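## Task

Place both grey steel power modules side by side on a single tabletop next to the arms, and both black-handled espresso tampers side by side on a single tabletop. All four must stay upright in their present orientation, with the entire base resting on the tabletop. Every other object has to finish resting directly on the tabletop it occupies at the start. Nothing may enter the slot cut into the top of a weight, or the attempt fails. Objects that stay in position only because a robot is holding them do not count. Finish by releasing everything and moving the arms away.

## Robot and tools

Setup. There are four identical i2rt Big YAM arms named arm1, arm2, arm3 and arm4. Each has six revolute joints, a two-finger gripper and a wrist camera. Two fixed room cameras, room_a and room_b, watch the scene. With joints 1 and 6 at zero and the hand level and facing forward, the wrist camera rides on top of the hand, looking toward the fingertips. The hand reaches roughly 1.0 m from the joint 1 axis when fully extended. Joints move at different speeds, so the hand can take a wide path between postures. Loose objects may occasionally get nudged by an outside disturbance.

Frames. A single shared scene frame has its origin on the floor and +z up. The hand point lies midway between the fingertips; the hand z axis runs along the fingers and the fingers close along its y axis. Robot foot poses are never printed. In practice you command only joint angles, not Cartesian poses.

execute_actions. Argument "actions" is a list holding either zero or one action. An action is an object keyed by arm name; under each name sits "joints", an object of absolute joint targets (not offsets). Keys and ranges: joint1_rad -2.879 to 2.879 (rotates the whole arm about its foot, positive counter-clockwise seen from above, zero points where the foot faces); joint2_rad 0 to 3.141 (shoulder; zero has the upper arm lying back roughly horizontal, increasing lifts it up and over to the front); joint3_rad 0 to 3.019 (elbow; zero folds the forearm onto the upper arm, increasing extends it); joint4_rad -1.692 to 1.57 (hand pitch, positive tips fingers up); joint5_rad -1.57 to 1.57 (hand yaw, positive toward the arm's right); joint6_rad -2.094 to 2.094 (hand roll, positive clockwise viewed from behind the hand); gripper_m 0 to 0.093 in metres, the fingertip gap. Angles are radians. Tolerances for counting a joint as arrived: ±0.045, ±0.14, ±0.09, ±0.055, ±0.03, ±0.035 rad and ±0.003 m. You may name any subset of joints and arms; all named motions begin together and may finish at different times. An omitted joint or arm may keep pushing toward an earlier target. An unknown key or out-of-range number rejects the whole call and nothing moves. Optional "cameras" lists which images to return (arm1_cam_wrist to arm4_cam_wrist, room_a, room_b, or "all"); omitted or null means all, [] means none. An empty actions list simply reports state and images.

wait. "seconds" from 0 to 10; commands nothing new and returns state and images.

zoom_image. "camera" plus "region" [x0, y0, x1, y1] in image pixels, origin top-left, no larger than 504 by 504; works only on cameras with full images in the latest result.

finished_scene. "scene" is the integer number of the current scene; it ends it irreversibly and reports success, then gives the next task.

Reading results. joint_positions gives each joint's measured value. The pictures line lists camera names in image order. joint_status per joint: "off_target" means it stopped short and may still be pushing; "contact_stop" or "time_out" means it now holds where it stopped, though a timed-out joint may keep a target (at most 0.375, 0.375, 0.113, 0.225, 0.075, 0.3 rad from its position for joints 1 to 6) and continue pushing, possibly moving later if freed. "joint command not followed", usually with a "cause:" line, means a safety check blocked that arm's joint targets (the gripper part still runs); affected joints read "not_followed" and the arm may retry those targets on later actions. on_its_own lists things not commanded by this call; its "held at" is the held target, not the position. To relieve a push, command the joint to its reported position. Very small target changes may produce no motion. Loaded joints sag.

Cautions. The arm does not halt on contact and can push very hard; avoid pressing objects or tables. Never let arms press against one another; the collision check ignores fingers, gripper housings and wrist cameras and may act too late. No state line reports arm-to-arm contact; object contact is fine. Do not drop, slam or knock anything, and never push items off the work area or onto the floor. Keep items upright and out of weight slots. Sustained loads heat motors: MOTOR HOT appears at 85 °C; at 100 °C an OVER-TEMPERATURE FAULT drops that arm, and unmet targets read "limit_stop_at_motor_heat" (resend them after cooling). A fault stop cancels your later calls in that reply. Shorter robot motion time is better.

Each tool is called after "Request:" as name([rows], argument=value, ...), one row to a line, values as JSON.

## Session

Request:
execute_actions(actions=[])

Scene clock: 0.00 s.
arm1.joint_positions: joint1_rad=+0.558 joint2_rad=+0.355 joint3_rad=+1.596 joint4_rad=-1.497 joint5_rad=+0.049 joint6_rad=+0.551 gripper_m=+0.094
arm1.joint_status: not commanded
arm1.hand: x=+0.4482 y=+1.7714 z=+1.4062 quat_wxyz=(+0.180, +0.767, -0.190, -0.586) (m; scene frame)
arm2.joint_positions: joint1_rad=-0.666 joint2_rad=+0.523 joint3_rad=+1.329 joint4_rad=-1.480 joint5_rad=-0.264 joint6_rad=+0.516 gripper_m=+0.094
arm2.joint_status: not commanded
arm2.hand: x=+0.4160 y=+0.2320 z=+1.2867 quat_wxyz=(-0.444, -0.600, -0.666, +0.006) (m; scene frame)
arm3.joint_positions: joint1_rad=+0.735 joint2_rad=+0.460 joint3_rad=+1.503 joint4_rad=-1.579 joint5_rad=+0.195 joint6_rad=+0.224 gripper_m=+0.094
arm3.joint_status: not commanded
arm3.hand: x=-0.7602 y=-0.5449 z=+1.3819 quat_wxyz=(-0.285, +0.656, -0.570, -0.405) (m; scene frame)
arm4.joint_positions: joint1_rad=+0.399 joint2_rad=+0.535 joint3_rad=+1.538 joint4_rad=-1.590 joint5_rad=-0.001 joint6_rad=+0.355 gripper_m=+0.094
arm4.joint_status: not commanded
arm4.hand: x=-0.0878 y=-1.6126 z=+1.3338 quat_wxyz=(-0.357, -0.774, -0.428, +0.301) (m; scene frame)
pictures: arm1_cam_wrist, arm2_cam_wrist, arm3_cam_wrist, arm4_cam_wrist, room_a, room_b
Images, in order (width x height): arm1_cam_wrist 672x504, arm2_cam_wrist 672x504, arm3_cam_wrist 672x504, arm4_cam_wrist 672x504, room_a 672x504, room_b 672x504.

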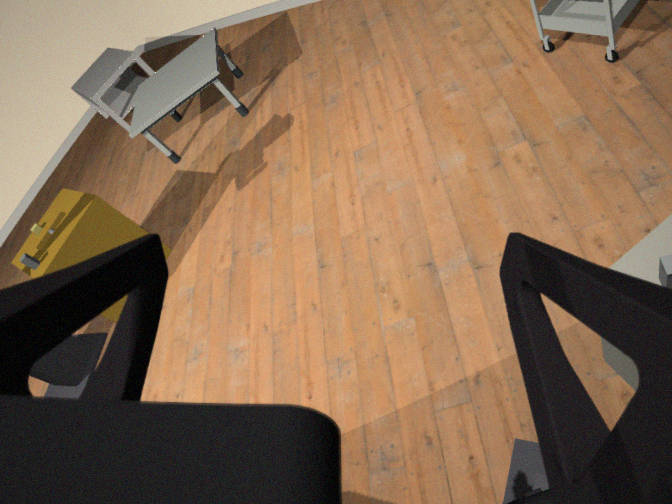

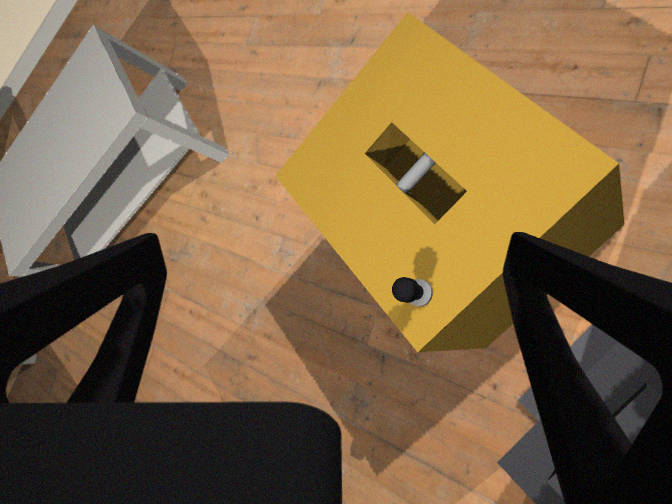

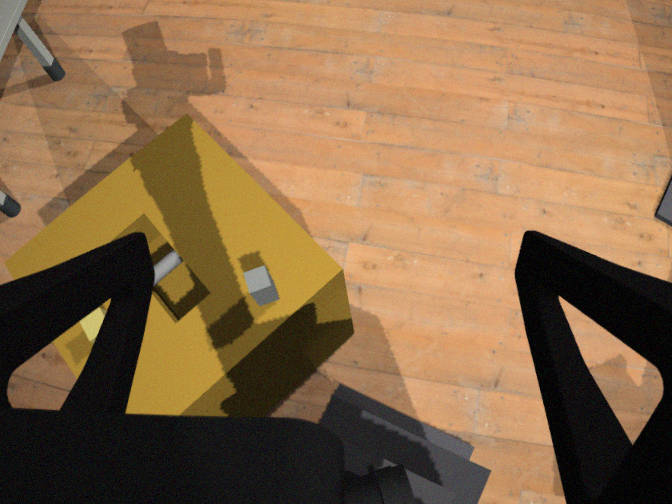

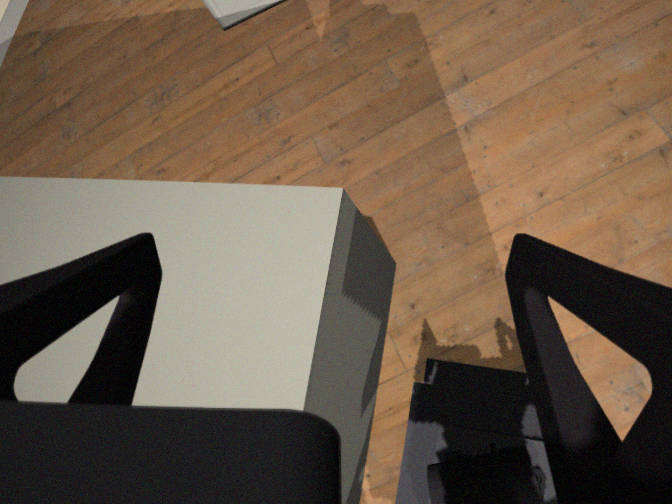

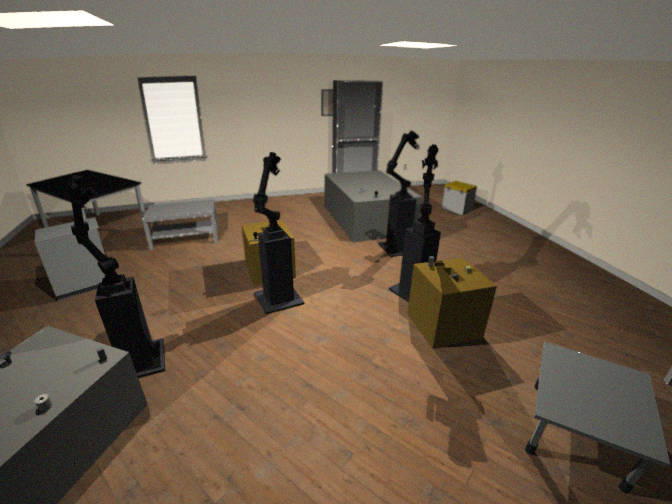

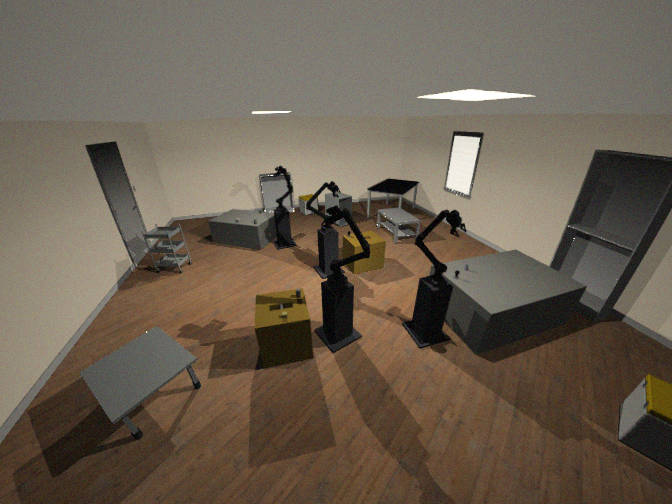

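Request:
zoom_image(camera="room_a", region=[0, 300, 200, 450])

Request:
zoom_image(camera="room_b", region=[240, 190, 520, 370])

Request:
execute_actions([
  {"arm1":{"joints":{"joint1_rad":0,"joint2_rad":1.0,"joint3_rad":1.2,"joint4_rad":-1.5,"joint5_rad":0,"joint6_rad":0}},"arm2":{"joints":{"joint1_rad":-0.666,"joint2_rad":1.3,"joint3_rad":1.3,"joint4_rad":-1.5,"joint5_rad":0,"joint6_rad":0}},"arm3":{"joints":{"joint1_rad":0.735,"joint2_rad":1.0,"joint3_rad":1.0,"joint4_rad":-1.2,"joint5_rad":0,"joint6_rad":0}},"arm4":{"joints":{"joint1_rad":1.0,"joint2_rad":1.2,"joint3_rad":1.5,"joint4_rad":-1.5,"joint5_rad":0,"joint6_rad":0}}},
])

Region (0, 300, 200, 450) of room_a's 672x504 image, scaled by 2.520, with more detail than that image has; it fills the top 378 rows of this view, and the rest is white.

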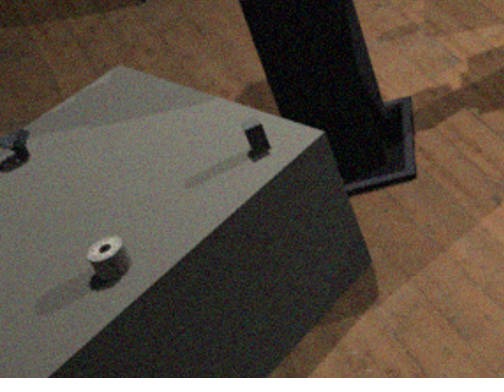

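Region (240, 190, 520, 370) of room_b's 672x504 image, scaled by 1.800, with more detail than that image has; it fills the top 324 rows of this view, and the rest is white.

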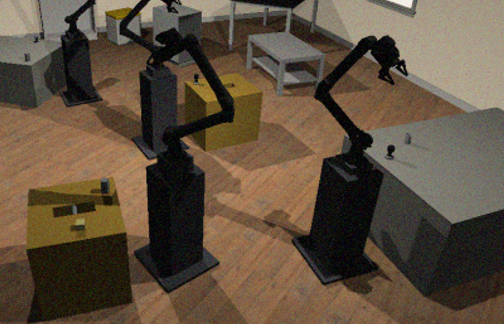

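Scene clock: 11.50 s.
arm1.joint_positions: joint1_rad=+0.002 joint2_rad=+1.011 joint3_rad=+1.180 joint4_rad=-1.497 joint5_rad=+0.001 joint6_rad=+0.008 gripper_m=+0.095
arm1.joint_status: all done
arm1.hand: x=+0.2175 y=+1.9045 z=+1.0944 quat_wxyz=(-0.025, +0.966, -0.227, -0.119) (m; scene frame)
arm2.joint_positions: joint1_rad=-0.666 joint2_rad=+1.312 joint3_rad=+1.296 joint4_rad=-1.495 joint5_rad=-0.005 joint6_rad=+0.012 gripper_m=+0.094
arm2.joint_status: all done
arm2.hand: x=+0.4743 y=+0.0287 z=+1.0445 quat_wxyz=(-0.025, -0.518, -0.855, +0.014) (m; scene frame)
arm3.joint_positions: joint1_rad=+0.735 joint2_rad=+1.003 joint3_rad=+0.968 joint4_rad=-1.215 joint5_rad=+0.004 joint6_rad=+0.008 gripper_m=+0.094
arm3.joint_status: all done
arm3.hand: x=-0.8868 y=-0.3660 z=+1.0533 quat_wxyz=(-0.083, +0.840, -0.520, -0.130) (m; scene frame)
arm4.joint_positions: joint1_rad=+0.999 joint2_rad=+1.208 joint3_rad=+1.487 joint4_rad=-1.512 joint5_rad=+0.001 joint6_rad=+0.009 gripper_m=+0.094
arm4.joint_status: all done
arm4.hand: x=+0.0967 y=-1.8414 z=+1.1476 quat_wxyz=(-0.142, -0.551, -0.818, +0.086) (m; scene frame)
pictures: arm1_cam_wrist, arm2_cam_wrist, arm3_cam_wrist, arm4_cam_wrist, room_a, room_b
Images, in order (width x height): arm1_cam_wrist 672x504, arm2_cam_wrist 672x504, arm3_cam_wrist 672x504, arm4_cam_wrist 672x504, room_a 672x504, room_b 672x504.

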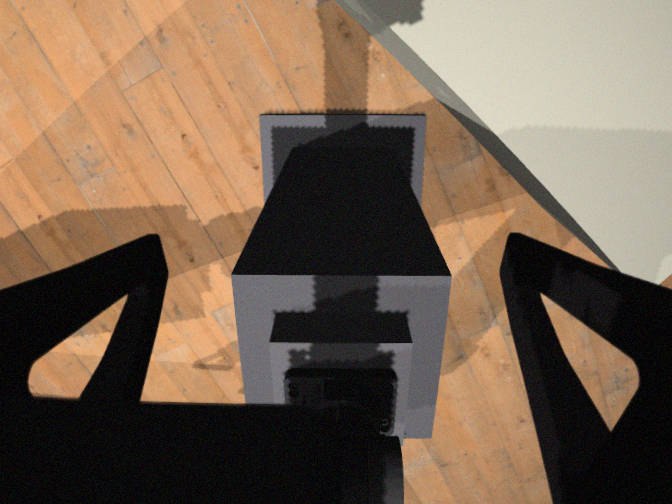

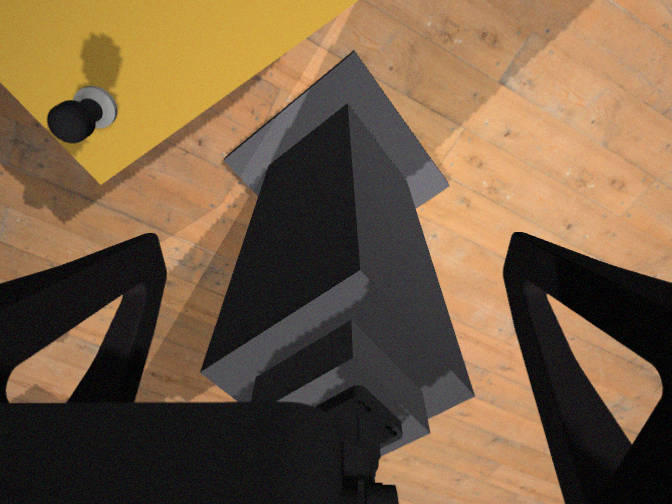

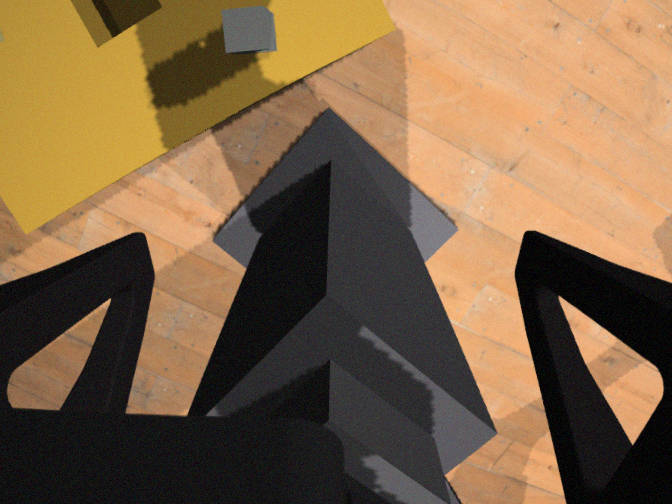

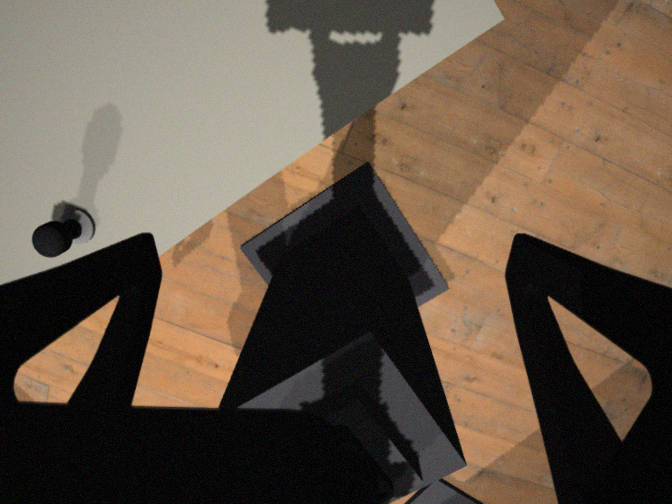

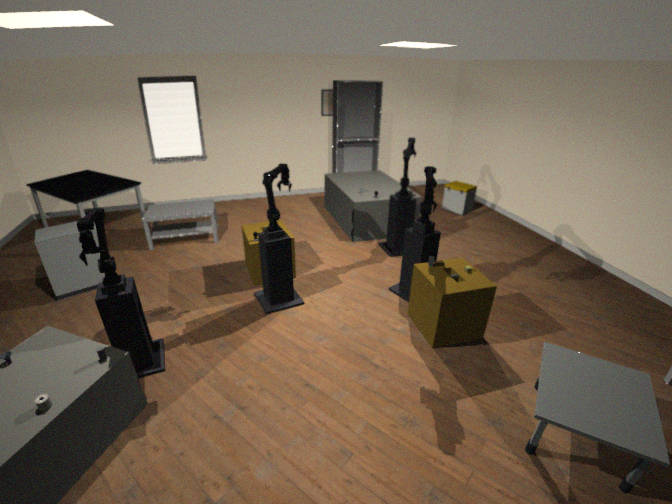

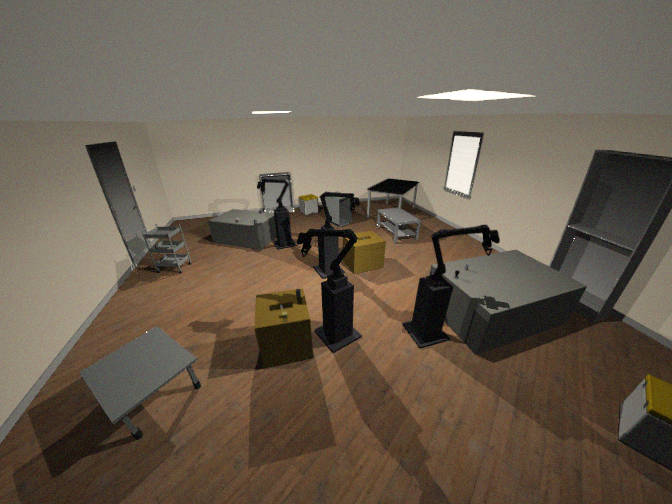

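Request:
execute_actions([
  {"arm1":{"joints":{"joint4_rad":-0.7}},"arm2":{"joints":{"joint3_rad":1.9}},"arm3":{"joints":{"joint2_rad":1.6}},"arm4":{"joints":{"joint1_rad":1.8}}},
], cameras=["arm4_cam_wrist","arm1_cam_wrist"])

Request:
execute_actions([
  {"arm1":{"joints":{"joint1_rad":-0.4}},"arm2":{"joints":{"joint1_rad":0.1}},"arm3":{"joints":{"joint1_rad":1.0}},"arm4":{"joints":{"joint2_rad":1.7,"joint3_rad":1.3,"joint4_rad":-0.9}}},
])

Scene clock: 23.00 s.
arm1.joint_positions: joint1_rad=+0.002 joint2_rad=+1.011 joint3_rad=+1.180 joint4_rad=-0.723 joint5_rad=+0.001 joint6_rad=+0.008 gripper_m=+0.095
arm1.joint_status: all done
arm1.hand: x=+0.0828 y=+1.9703 z=+1.2038 quat_wxyz=(-0.106, +0.850, -0.200, -0.476) (m; scene frame)
arm2.joint_positions: joint1_rad=-0.666 joint2_rad=+1.296 joint3_rad=+1.854 joint4_rad=-1.498 joint5_rad=-0.005 joint6_rad=+0.011 gripper_m=+0.094
arm2.joint_status: all done
arm2.hand: x=+0.5067 y=-0.0302 z=+1.2990 quat_wxyz=(-0.266, -0.492, -0.814, +0.156) (m; scene frame)
arm3.joint_positions: joint1_rad=+0.735 joint2_rad=+1.604 joint3_rad=+0.969 joint4_rad=-1.209 joint5_rad=+0.004 joint6_rad=+0.008 gripper_m=+0.094
arm3.joint_status: all done
arm3.hand: x=-0.8890 y=-0.3602 z=+0.8570 quat_wxyz=(+0.071, +0.842, -0.521, +0.124) (m; scene frame)
arm4.joint_positions: joint1_rad=+1.796 joint2_rad=+1.208 joint3_rad=+1.487 joint4_rad=-1.512 joint5_rad=+0.000 joint6_rad=+0.008 gripper_m=+0.094
arm4.joint_status: all done
arm4.hand: x=+0.3140 y=-1.6196 z=+1.1518 quat_wxyz=(-0.169, -0.189, -0.967, +0.025) (m; scene frame)
pictures: arm1_cam_wrist, arm4_cam_wrist
Images, in order (width x height): arm1_cam_wrist 672x504, arm4_cam_wrist 672x504.

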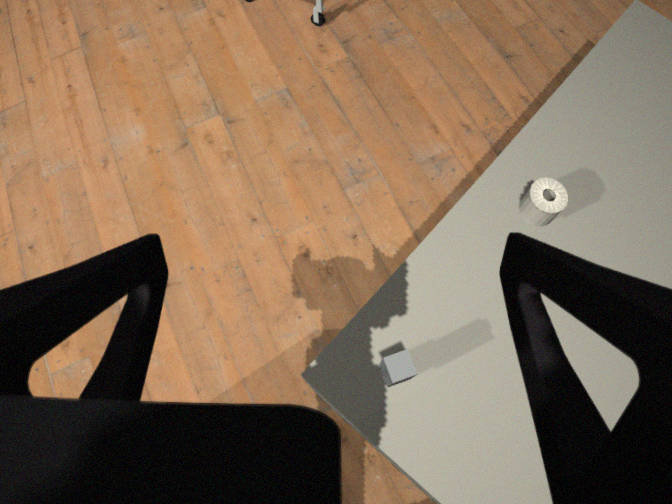

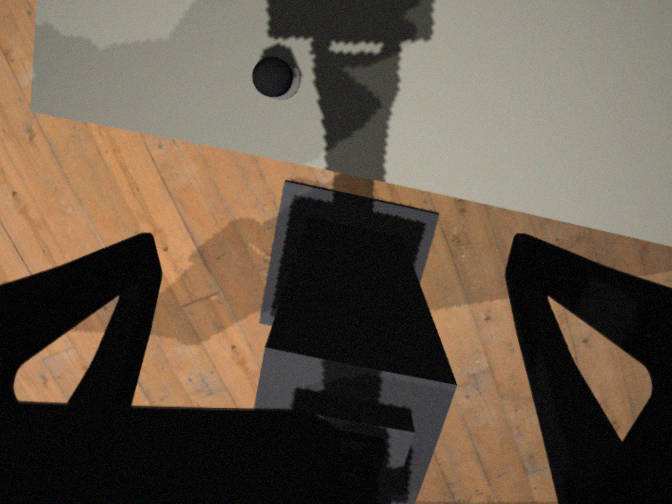

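Scene clock: 24.33 s.
arm1.joint_positions: joint1_rad=-0.401 joint2_rad=+1.011 joint3_rad=+1.180 joint4_rad=-0.723 joint5_rad=+0.001 joint6_rad=+0.006 gripper_m=+0.095
arm1.joint_status: all done
arm1.hand: x=+0.1958 y=+2.1176 z=+1.2030 quat_wxyz=(-0.199, +0.793, -0.366, -0.444) (m; scene frame)
arm2.joint_positions: joint1_rad=+0.094 joint2_rad=+1.305 joint3_rad=+1.854 joint4_rad=-1.498 joint5_rad=-0.002 joint6_rad=+0.010 gripper_m=+0.094
arm2.joint_status: all done
arm2.hand: x=+0.7260 y=+0.2263 z=+1.2946 quat_wxyz=(-0.301, -0.155, -0.940, +0.046) (m; scene frame)
arm3.joint_positions: joint1_rad=+1.007 joint2_rad=+1.604 joint3_rad=+0.969 joint4_rad=-1.209 joint5_rad=+0.002 joint6_rad=+0.007 gripper_m=+0.094
arm3.joint_status: all done
arm3.hand: x=-0.9660 y=-0.4134 z=+0.8568 quat_wxyz=(+0.056, +0.905, -0.401, +0.131) (m; scene frame)
arm4.joint_positions: joint1_rad=+1.796 joint2_rad=+1.710 joint3_rad=+1.287 joint4_rad=-0.919 joint5_rad=+0.000 joint6_rad=+0.008 gripper_m=+0.094
arm4.joint_status: all done
arm4.hand: x=+0.4527 y=-1.6704 z=+0.8704 quat_wxyz=(-0.116, -0.190, -0.975, +0.015) (m; scene frame)
pictures: arm1_cam_wrist, arm2_cam_wrist, arm3_cam_wrist, arm4_cam_wrist, room_a, room_b
Images, in order (width x height): arm1_cam_wrist 672x504, arm2_cam_wrist 672x504, arm3_cam_wrist 672x504, arm4_cam_wrist 672x504, room_a 672x504, room_b 672x504.

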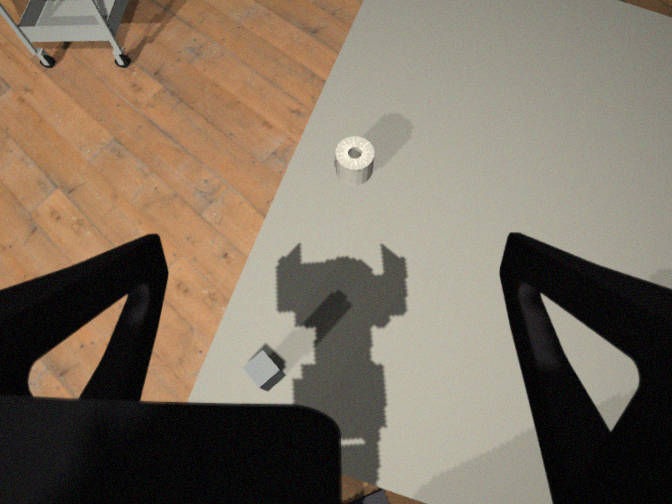

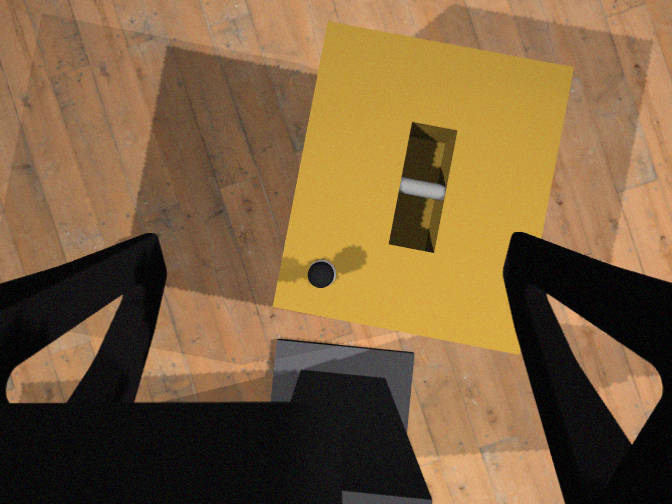

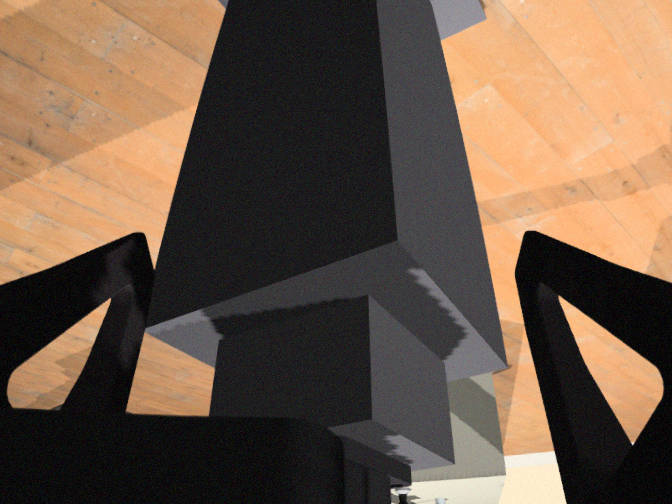

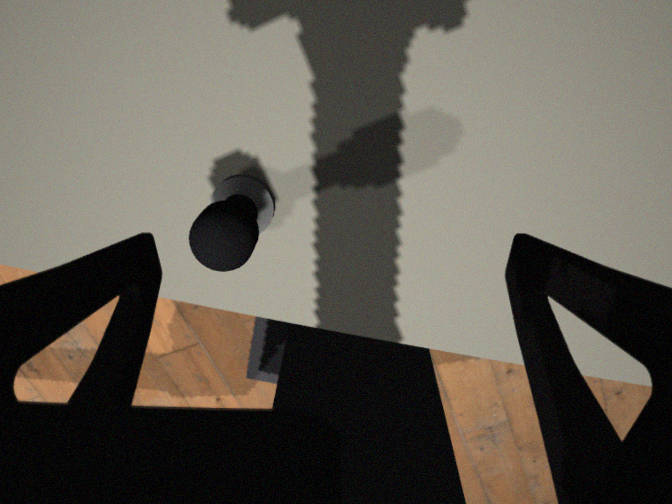

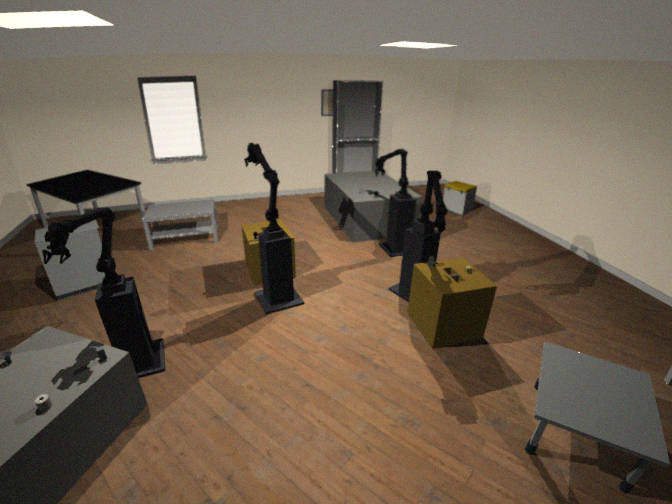

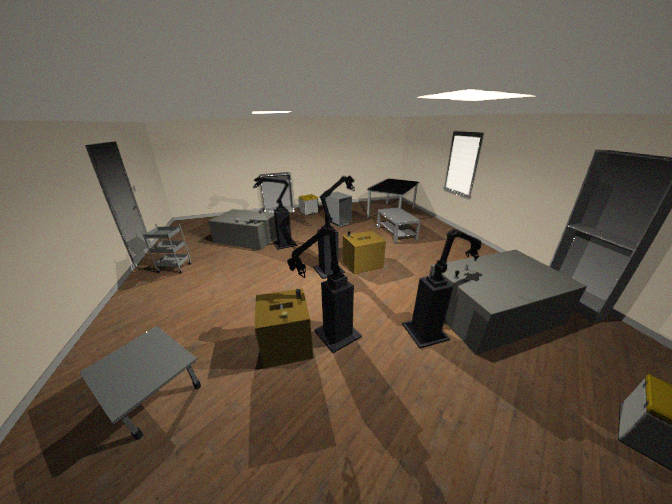

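Request:
execute_actions([
  {"arm1":{"joints":{"joint1_rad":-0.19,"joint2_rad":1.55,"joint3_rad":0.85,"joint4_rad":-0.25}},"arm2":{"joints":{"joint1_rad":0.15,"joint2_rad":1.37,"joint3_rad":0.62,"joint4_rad":-0.15}},"arm3":{"joints":{"joint1_rad":0.9,"joint2_rad":1.4,"joint3_rad":0.65,"joint4_rad":-0.2}},"arm4":{"joints":{"joint1_rad":-2.72,"joint2_rad":1.2,"joint3_rad":1.3,"joint4_rad":-0.5}}},
])

Scene clock: 61.37 s.
arm1.joint_positions: joint1_rad=-0.183 joint2_rad=+1.556 joint3_rad=+0.830 joint4_rad=-0.270 joint5_rad=+0.001 joint6_rad=+0.006 gripper_m=+0.095
arm1.joint_status: all done
arm1.hand: x=+0.0945 y=+2.0658 z=+0.8309 quat_wxyz=(-0.086, +0.910, -0.304, -0.270) (m; scene frame)
arm2.joint_positions: joint1_rad=+0.142 joint2_rad=+1.384 joint3_rad=+0.623 joint4_rad=-0.168 joint5_rad=-0.002 joint6_rad=+0.010 gripper_m=+0.094
arm2.joint_status: all done
arm2.hand: x=+0.7159 y=+0.2517 z=+0.8359 quat_wxyz=(-0.311, -0.132, -0.940, +0.040) (m; scene frame)
arm3.joint_positions: joint1_rad=+0.897 joint2_rad=+1.394 joint3_rad=+0.638 joint4_rad=-0.220 joint5_rad=+0.002 joint6_rad=+0.007 gripper_m=+0.094
arm3.joint_status: all done
arm3.hand: x=-0.9925 y=-0.3133 z=+0.8613 quat_wxyz=(-0.130, +0.853, -0.436, -0.256) (m; scene frame)
arm4.joint_positions: joint1_rad=-2.720 joint2_rad=+1.199 joint3_rad=+1.287 joint4_rad=-0.514 joint5_rad=+0.001 joint6_rad=+0.007 gripper_m=+0.094
arm4.joint_status: all done
arm4.hand: x=+0.0409 y=-0.9302 z=+1.2138 quat_wxyz=(+0.421, -0.536, +0.644, +0.349) (m; scene frame)
pictures: arm1_cam_wrist, arm2_cam_wrist, arm3_cam_wrist, arm4_cam_wrist, room_a, room_b
Images, in order (width x height): arm1_cam_wrist 672x504, arm2_cam_wrist 672x504, arm3_cam_wrist 672x504, arm4_cam_wrist 672x504, room_a 672x504, room_b 672x504.

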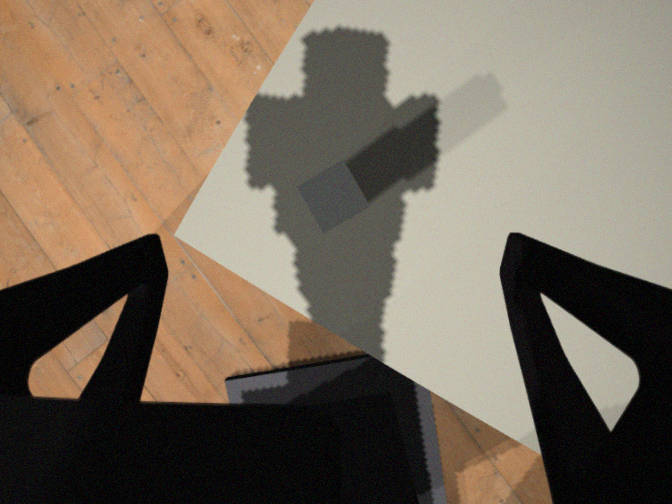

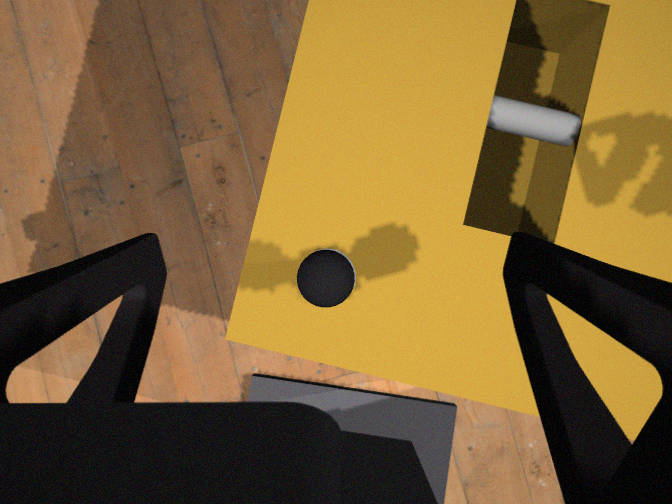

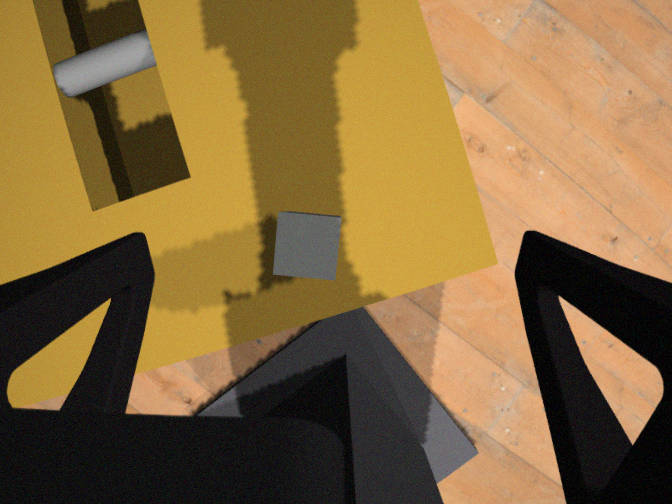

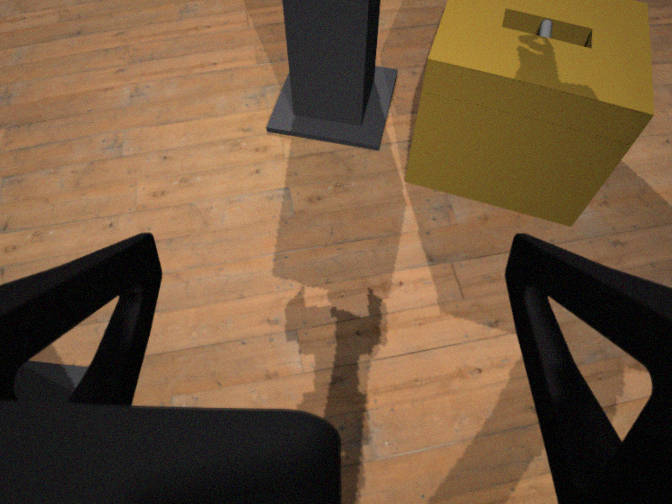

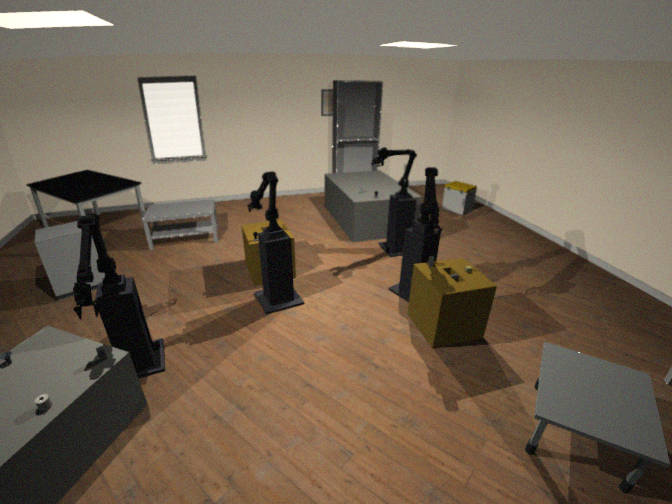

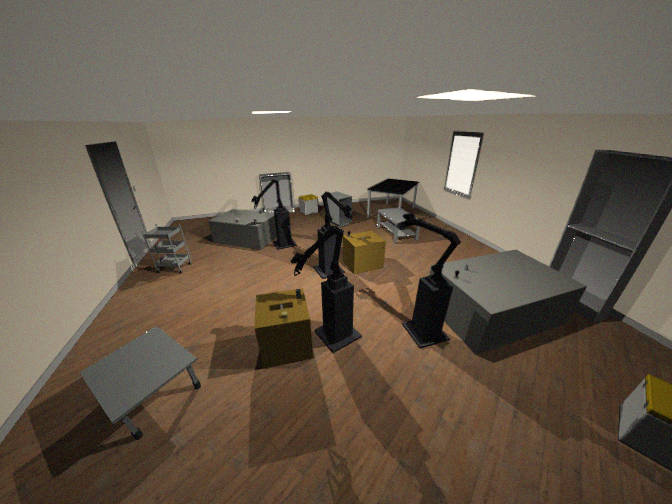

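Request:
execute_actions([
  {"arm1":{"joints":{"joint2_rad":2.1,"joint3_rad":1.32,"joint4_rad":-0.77,"joint6_rad":-0.5}},"arm2":{"joints":{"joint1_rad":0.17,"joint2_rad":2.12,"joint3_rad":0.55,"joint4_rad":0.7}},"arm3":{"joints":{"joint1_rad":0.95,"joint2_rad":1.97,"joint3_rad":0.98,"joint4_rad":-0.56,"joint6_rad":0.08}}},
], cameras=["arm1_cam_wrist","arm2_cam_wrist","arm3_cam_wrist","room_a"])

Request:
zoom_image(camera="room_a", region=[50, 180, 500, 400])

Scene clock: 79.80 s.
arm1.joint_positions: joint1_rad=-0.183 joint2_rad=+2.093 joint3_rad=+1.289 joint4_rad=-0.758 joint5_rad=+0.001 joint6_rad=-0.492 gripper_m=+0.095
arm1.joint_status: all done
arm1.hand: x=+0.0675 y=+2.0849 z=+0.6847 quat_wxyz=(-0.001, +0.997, -0.072, -0.004) (m; scene frame)
arm2.joint_positions: joint1_rad=+0.156 joint2_rad=+2.125 joint3_rad=+0.558 joint4_rad=+0.682 joint5_rad=-0.002 joint6_rad=+0.010 gripper_m=+0.094
arm2.joint_status: all done
arm2.hand: x=+0.7114 y=+0.2595 z=+0.6259 quat_wxyz=(-0.332, -0.125, -0.934, +0.040) (m; scene frame)
arm3.joint_positions: joint1_rad=+0.945 joint2_rad=+1.983 joint3_rad=+0.964 joint4_rad=-0.551 joint5_rad=+0.002 joint6_rad=+0.072 gripper_m=+0.094
arm3.joint_status: all done
arm3.hand: x=-1.0073 y=-0.3287 z=+0.6915 quat_wxyz=(+0.001, +0.887, -0.462, +0.005) (m; scene frame)
arm4.joint_positions: joint1_rad=-2.720 joint2_rad=+1.199 joint3_rad=+1.287 joint4_rad=-0.514 joint5_rad=+0.001 joint6_rad=+0.007 gripper_m=+0.094
arm4.joint_status: not commanded
arm4.hand: x=+0.0409 y=-0.9302 z=+1.2138 quat_wxyz=(+0.421, -0.536, +0.644, +0.349) (m; scene frame)
pictures: arm1_cam_wrist, arm2_cam_wrist, arm3_cam_wrist, room_a
Images, in order (width x height): arm1_cam_wrist 672x504, arm2_cam_wrist 672x504, arm3_cam_wrist 672x504, room_a 672x504.

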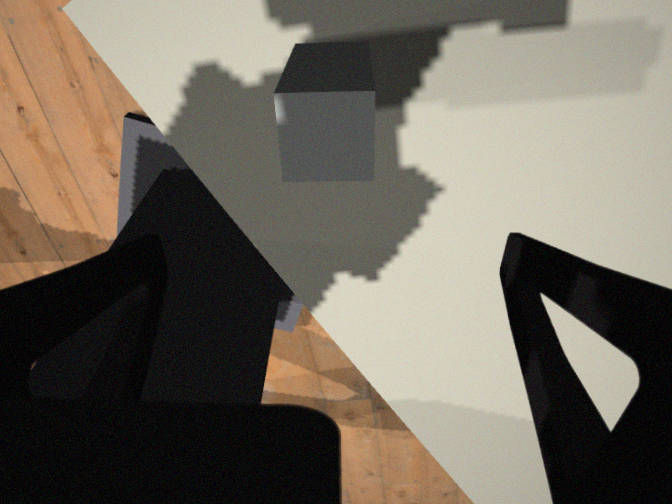

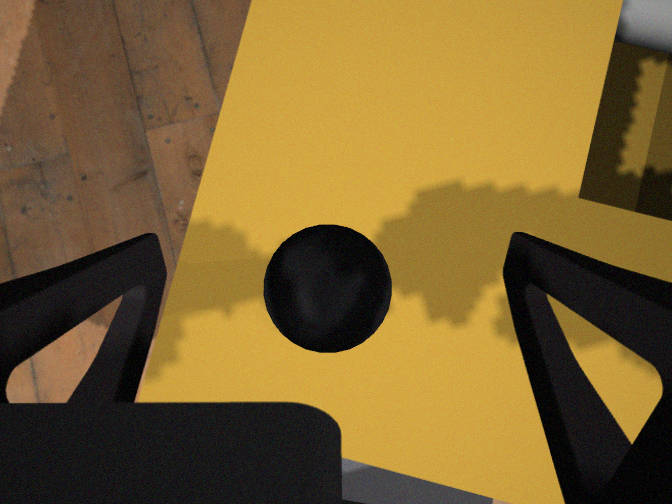

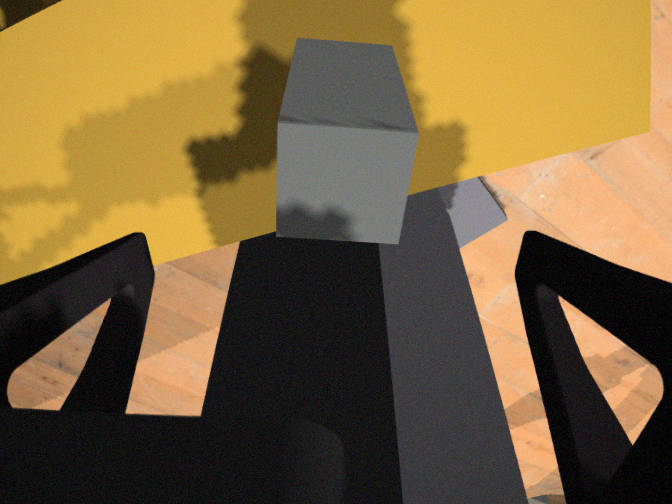

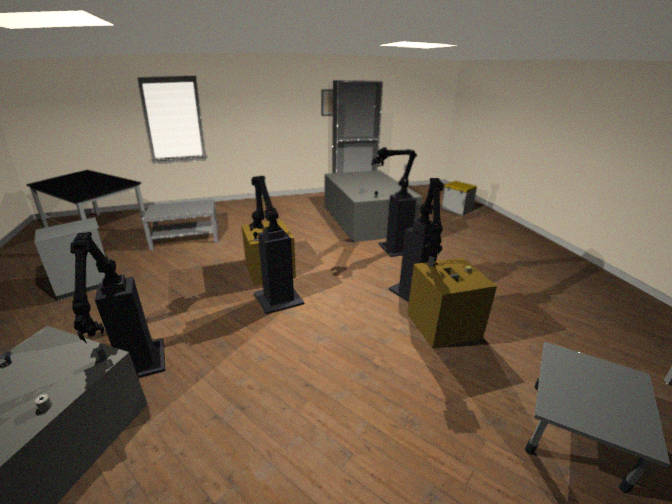

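Region (50, 180, 500, 400) of room_a's 672x504 image, scaled by 1.120, with more detail than that image has; it fills the top 246 rows of this view, and the rest is white.

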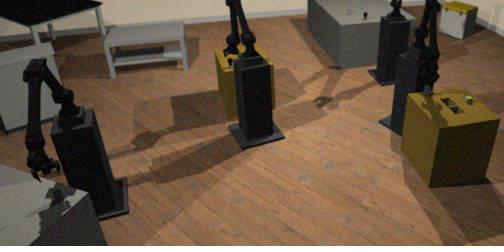

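Request:
execute_actions([
  {"arm1":{"joints":{"joint2_rad":2.34,"joint3_rad":1.32,"joint4_rad":-0.51}},"arm2":{"joints":{"joint2_rad":2.33,"joint3_rad":0.63,"joint4_rad":0.84}},"arm3":{"joints":{"joint2_rad":2.16,"joint3_rad":0.98,"joint4_rad":-0.35,"joint6_rad":0.12}}},
], cameras=["arm1_cam_wrist","arm2_cam_wrist","arm3_cam_wrist"])

Scene clock: 87.77 s.
arm1.joint_positions: joint1_rad=-0.183 joint2_rad=+2.346 joint3_rad=+1.309 joint4_rad=-0.525 joint5_rad=+0.001 joint6_rad=-0.492 gripper_m=+0.095
arm1.joint_status: all done
arm1.hand: x=+0.0709 y=+2.0819 z=+0.5598 quat_wxyz=(-0.001, +0.997, -0.072, -0.005) (m; scene frame)
arm2.joint_positions: joint1_rad=+0.156 joint2_rad=+2.344 joint3_rad=+0.632 joint4_rad=+0.822 joint5_rad=-0.002 joint6_rad=+0.010 gripper_m=+0.094
arm2.joint_status: all done
arm2.hand: x=+0.7110 y=+0.2596 z=+0.5661 quat_wxyz=(-0.330, -0.125, -0.935, +0.040) (m; scene frame)
arm3.joint_positions: joint1_rad=+0.945 joint2_rad=+2.173 joint3_rad=+0.968 joint4_rad=-0.364 joint5_rad=+0.002 joint6_rad=+0.112 gripper_m=+0.094
arm3.joint_status: all done
arm3.hand: x=-1.0021 y=-0.3349 z=+0.6136 quat_wxyz=(+0.001, +0.877, -0.480, +0.005) (m; scene frame)
arm4.joint_positions: joint1_rad=-2.720 joint2_rad=+1.199 joint3_rad=+1.287 joint4_rad=-0.514 joint5_rad=+0.001 joint6_rad=+0.007 gripper_m=+0.094
arm4.joint_status: not commanded
arm4.hand: x=+0.0409 y=-0.9302 z=+1.2138 quat_wxyz=(+0.421, -0.536, +0.644, +0.349) (m; scene frame)
pictures: arm1_cam_wrist, arm2_cam_wrist, arm3_cam_wrist
Images, in order (width x height): arm1_cam_wrist 672x504, arm2_cam_wrist 672x504, arm3_cam_wrist 672x504.

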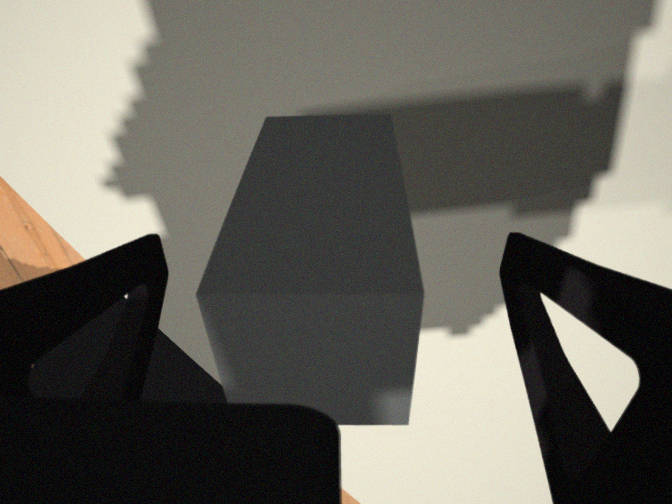

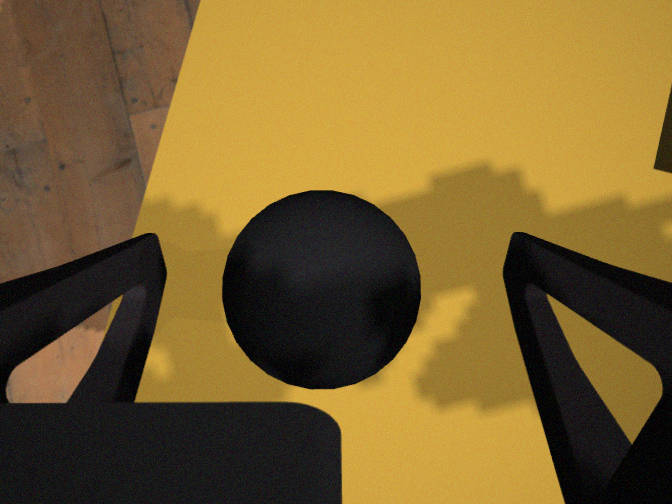

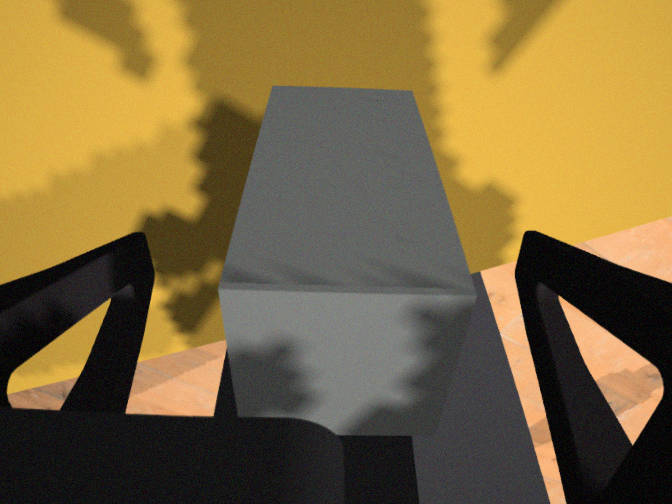

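Request:
execute_actions([
  {"arm1":{"joints":{"joint2_rad":2.29,"joint3_rad":1.27}},"arm3":{"joints":{"joint2_rad":2.12,"joint4_rad":-0.4}}},
], cameras=[])

Request:
execute_actions([
  {"arm1":{"joints":{"gripper_m":0.02}},"arm2":{"joints":{"gripper_m":0.02}},"arm3":{"joints":{"gripper_m":0.02}}},
], cameras=["arm1_cam_wrist","arm2_cam_wrist","arm3_cam_wrist"])

Scene clock: 93.37 s.
arm1.joint_positions: joint1_rad=-0.183 joint2_rad=+2.306 joint3_rad=+1.273 joint4_rad=-0.522 joint5_rad=+0.001 joint6_rad=-0.493 gripper_m=+0.095
arm1.joint_status: all done
arm1.hand: x=+0.0759 y=+2.0782 z=+0.5728 quat_wxyz=(-0.003, +0.997, -0.072, -0.008) (m; scene frame)
arm2.joint_positions: joint1_rad=+0.156 joint2_rad=+2.344 joint3_rad=+0.632 joint4_rad=+0.822 joint5_rad=-0.002 joint6_rad=+0.010 gripper_m=+0.094
arm2.joint_status: not commanded
arm2.hand: x=+0.7110 y=+0.2596 z=+0.5661 quat_wxyz=(-0.330, -0.125, -0.935, +0.040) (m; scene frame)
arm3.joint_positions: joint1_rad=+0.945 joint2_rad=+2.134 joint3_rad=+0.968 joint4_rad=-0.388 joint5_rad=+0.002 joint6_rad=+0.112 gripper_m=+0.094
arm3.joint_status: all done
arm3.hand: x=-1.0066 y=-0.3295 z=+0.6298 quat_wxyz=(-0.002, +0.877, -0.480, -0.002) (m; scene frame)
arm4.joint_positions: joint1_rad=-2.720 joint2_rad=+1.199 joint3_rad=+1.287 joint4_rad=-0.514 joint5_rad=+0.001 joint6_rad=+0.007 gripper_m=+0.094
arm4.joint_status: not commanded
arm4.hand: x=+0.0409 y=-0.9302 z=+1.2138 quat_wxyz=(+0.421, -0.536, +0.644, +0.349) (m; scene frame)
pictures: none
No camera images: the call's "cameras" was empty. Leave "cameras" out to get every camera's image.

Scene clock: 94.03 s.
arm1.joint_positions: joint1_rad=-0.183 joint2_rad=+2.306 joint3_rad=+1.273 joint4_rad=-0.522 joint5_rad=+0.001 joint6_rad=-0.493 gripper_m=+0.040
arm1.joint_status: gripper_m off_target (ended at +0.040, target +0.020)
arm1.hand: x=+0.0760 y=+2.0782 z=+0.5728 quat_wxyz=(-0.003, +0.997, -0.072, -0.008) (m; scene frame)
arm2.joint_positions: joint1_rad=+0.157 joint2_rad=+2.344 joint3_rad=+0.632 joint4_rad=+0.823 joint5_rad=-0.002 joint6_rad=+0.009 gripper_m=+0.045
arm2.joint_status: gripper_m off_target (ended at +0.045, target +0.020)
arm2.hand: x=+0.7113 y=+0.2599 z=+0.5662 quat_wxyz=(-0.330, -0.124, -0.935, +0.040) (m; scene frame)
arm3.joint_positions: joint1_rad=+0.945 joint2_rad=+2.134 joint3_rad=+0.968 joint4_rad=-0.389 joint5_rad=+0.002 joint6_rad=+0.112 gripper_m=+0.039
arm3.joint_status: gripper_m off_target (ended at +0.039, target +0.020)
arm3.hand: x=-1.0063 y=-0.3296 z=+0.6298 quat_wxyz=(-0.002, +0.877, -0.480, -0.001) (m; scene frame)
arm4.joint_positions: joint1_rad=-2.720 joint2_rad=+1.199 joint3_rad=+1.287 joint4_rad=-0.514 joint5_rad=+0.001 joint6_rad=+0.007 gripper_m=+0.094
arm4.joint_status: not commanded
arm4.hand: x=+0.0409 y=-0.9302 z=+1.2138 quat_wxyz=(+0.421, -0.536, +0.644, +0.349) (m; scene frame)
pictures: arm1_cam_wrist, arm2_cam_wrist, arm3_cam_wrist
Images, in order (width x height): arm1_cam_wrist 672x504, arm2_cam_wrist 672x504, arm3_cam_wrist 672x504.

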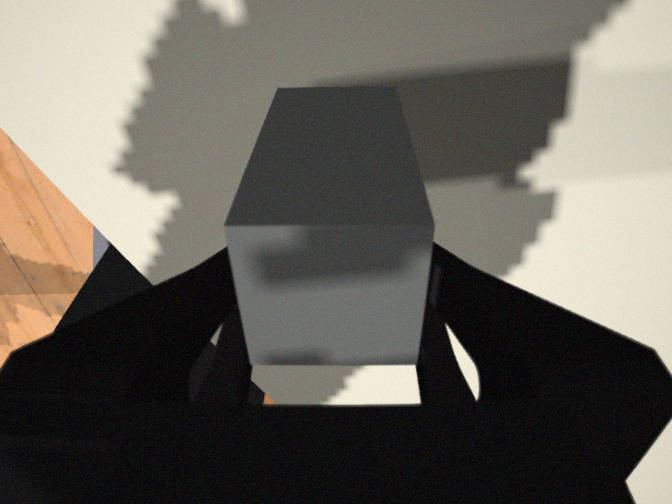

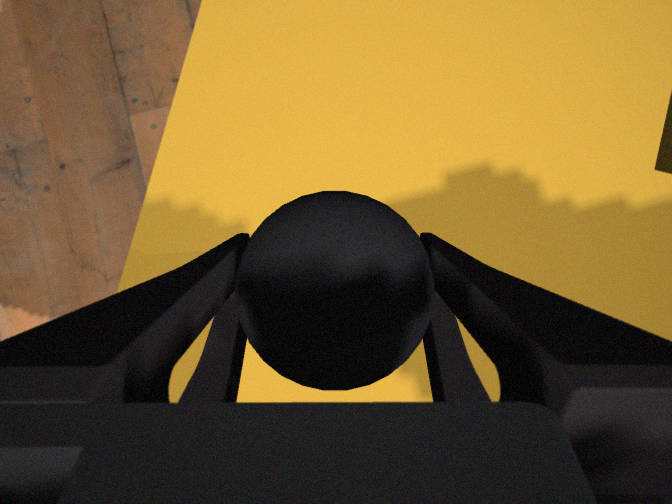

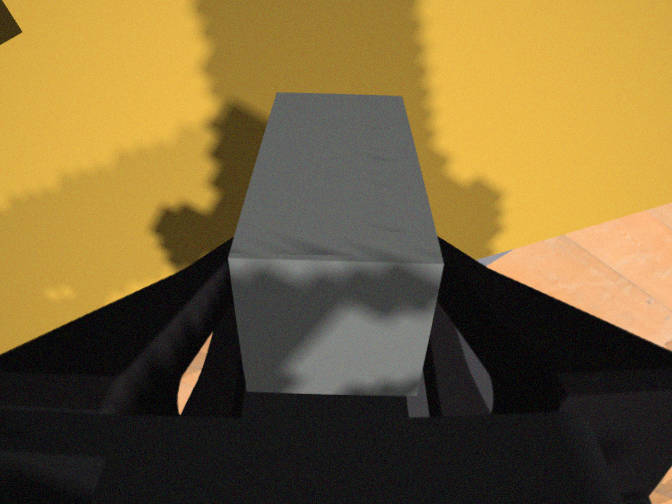

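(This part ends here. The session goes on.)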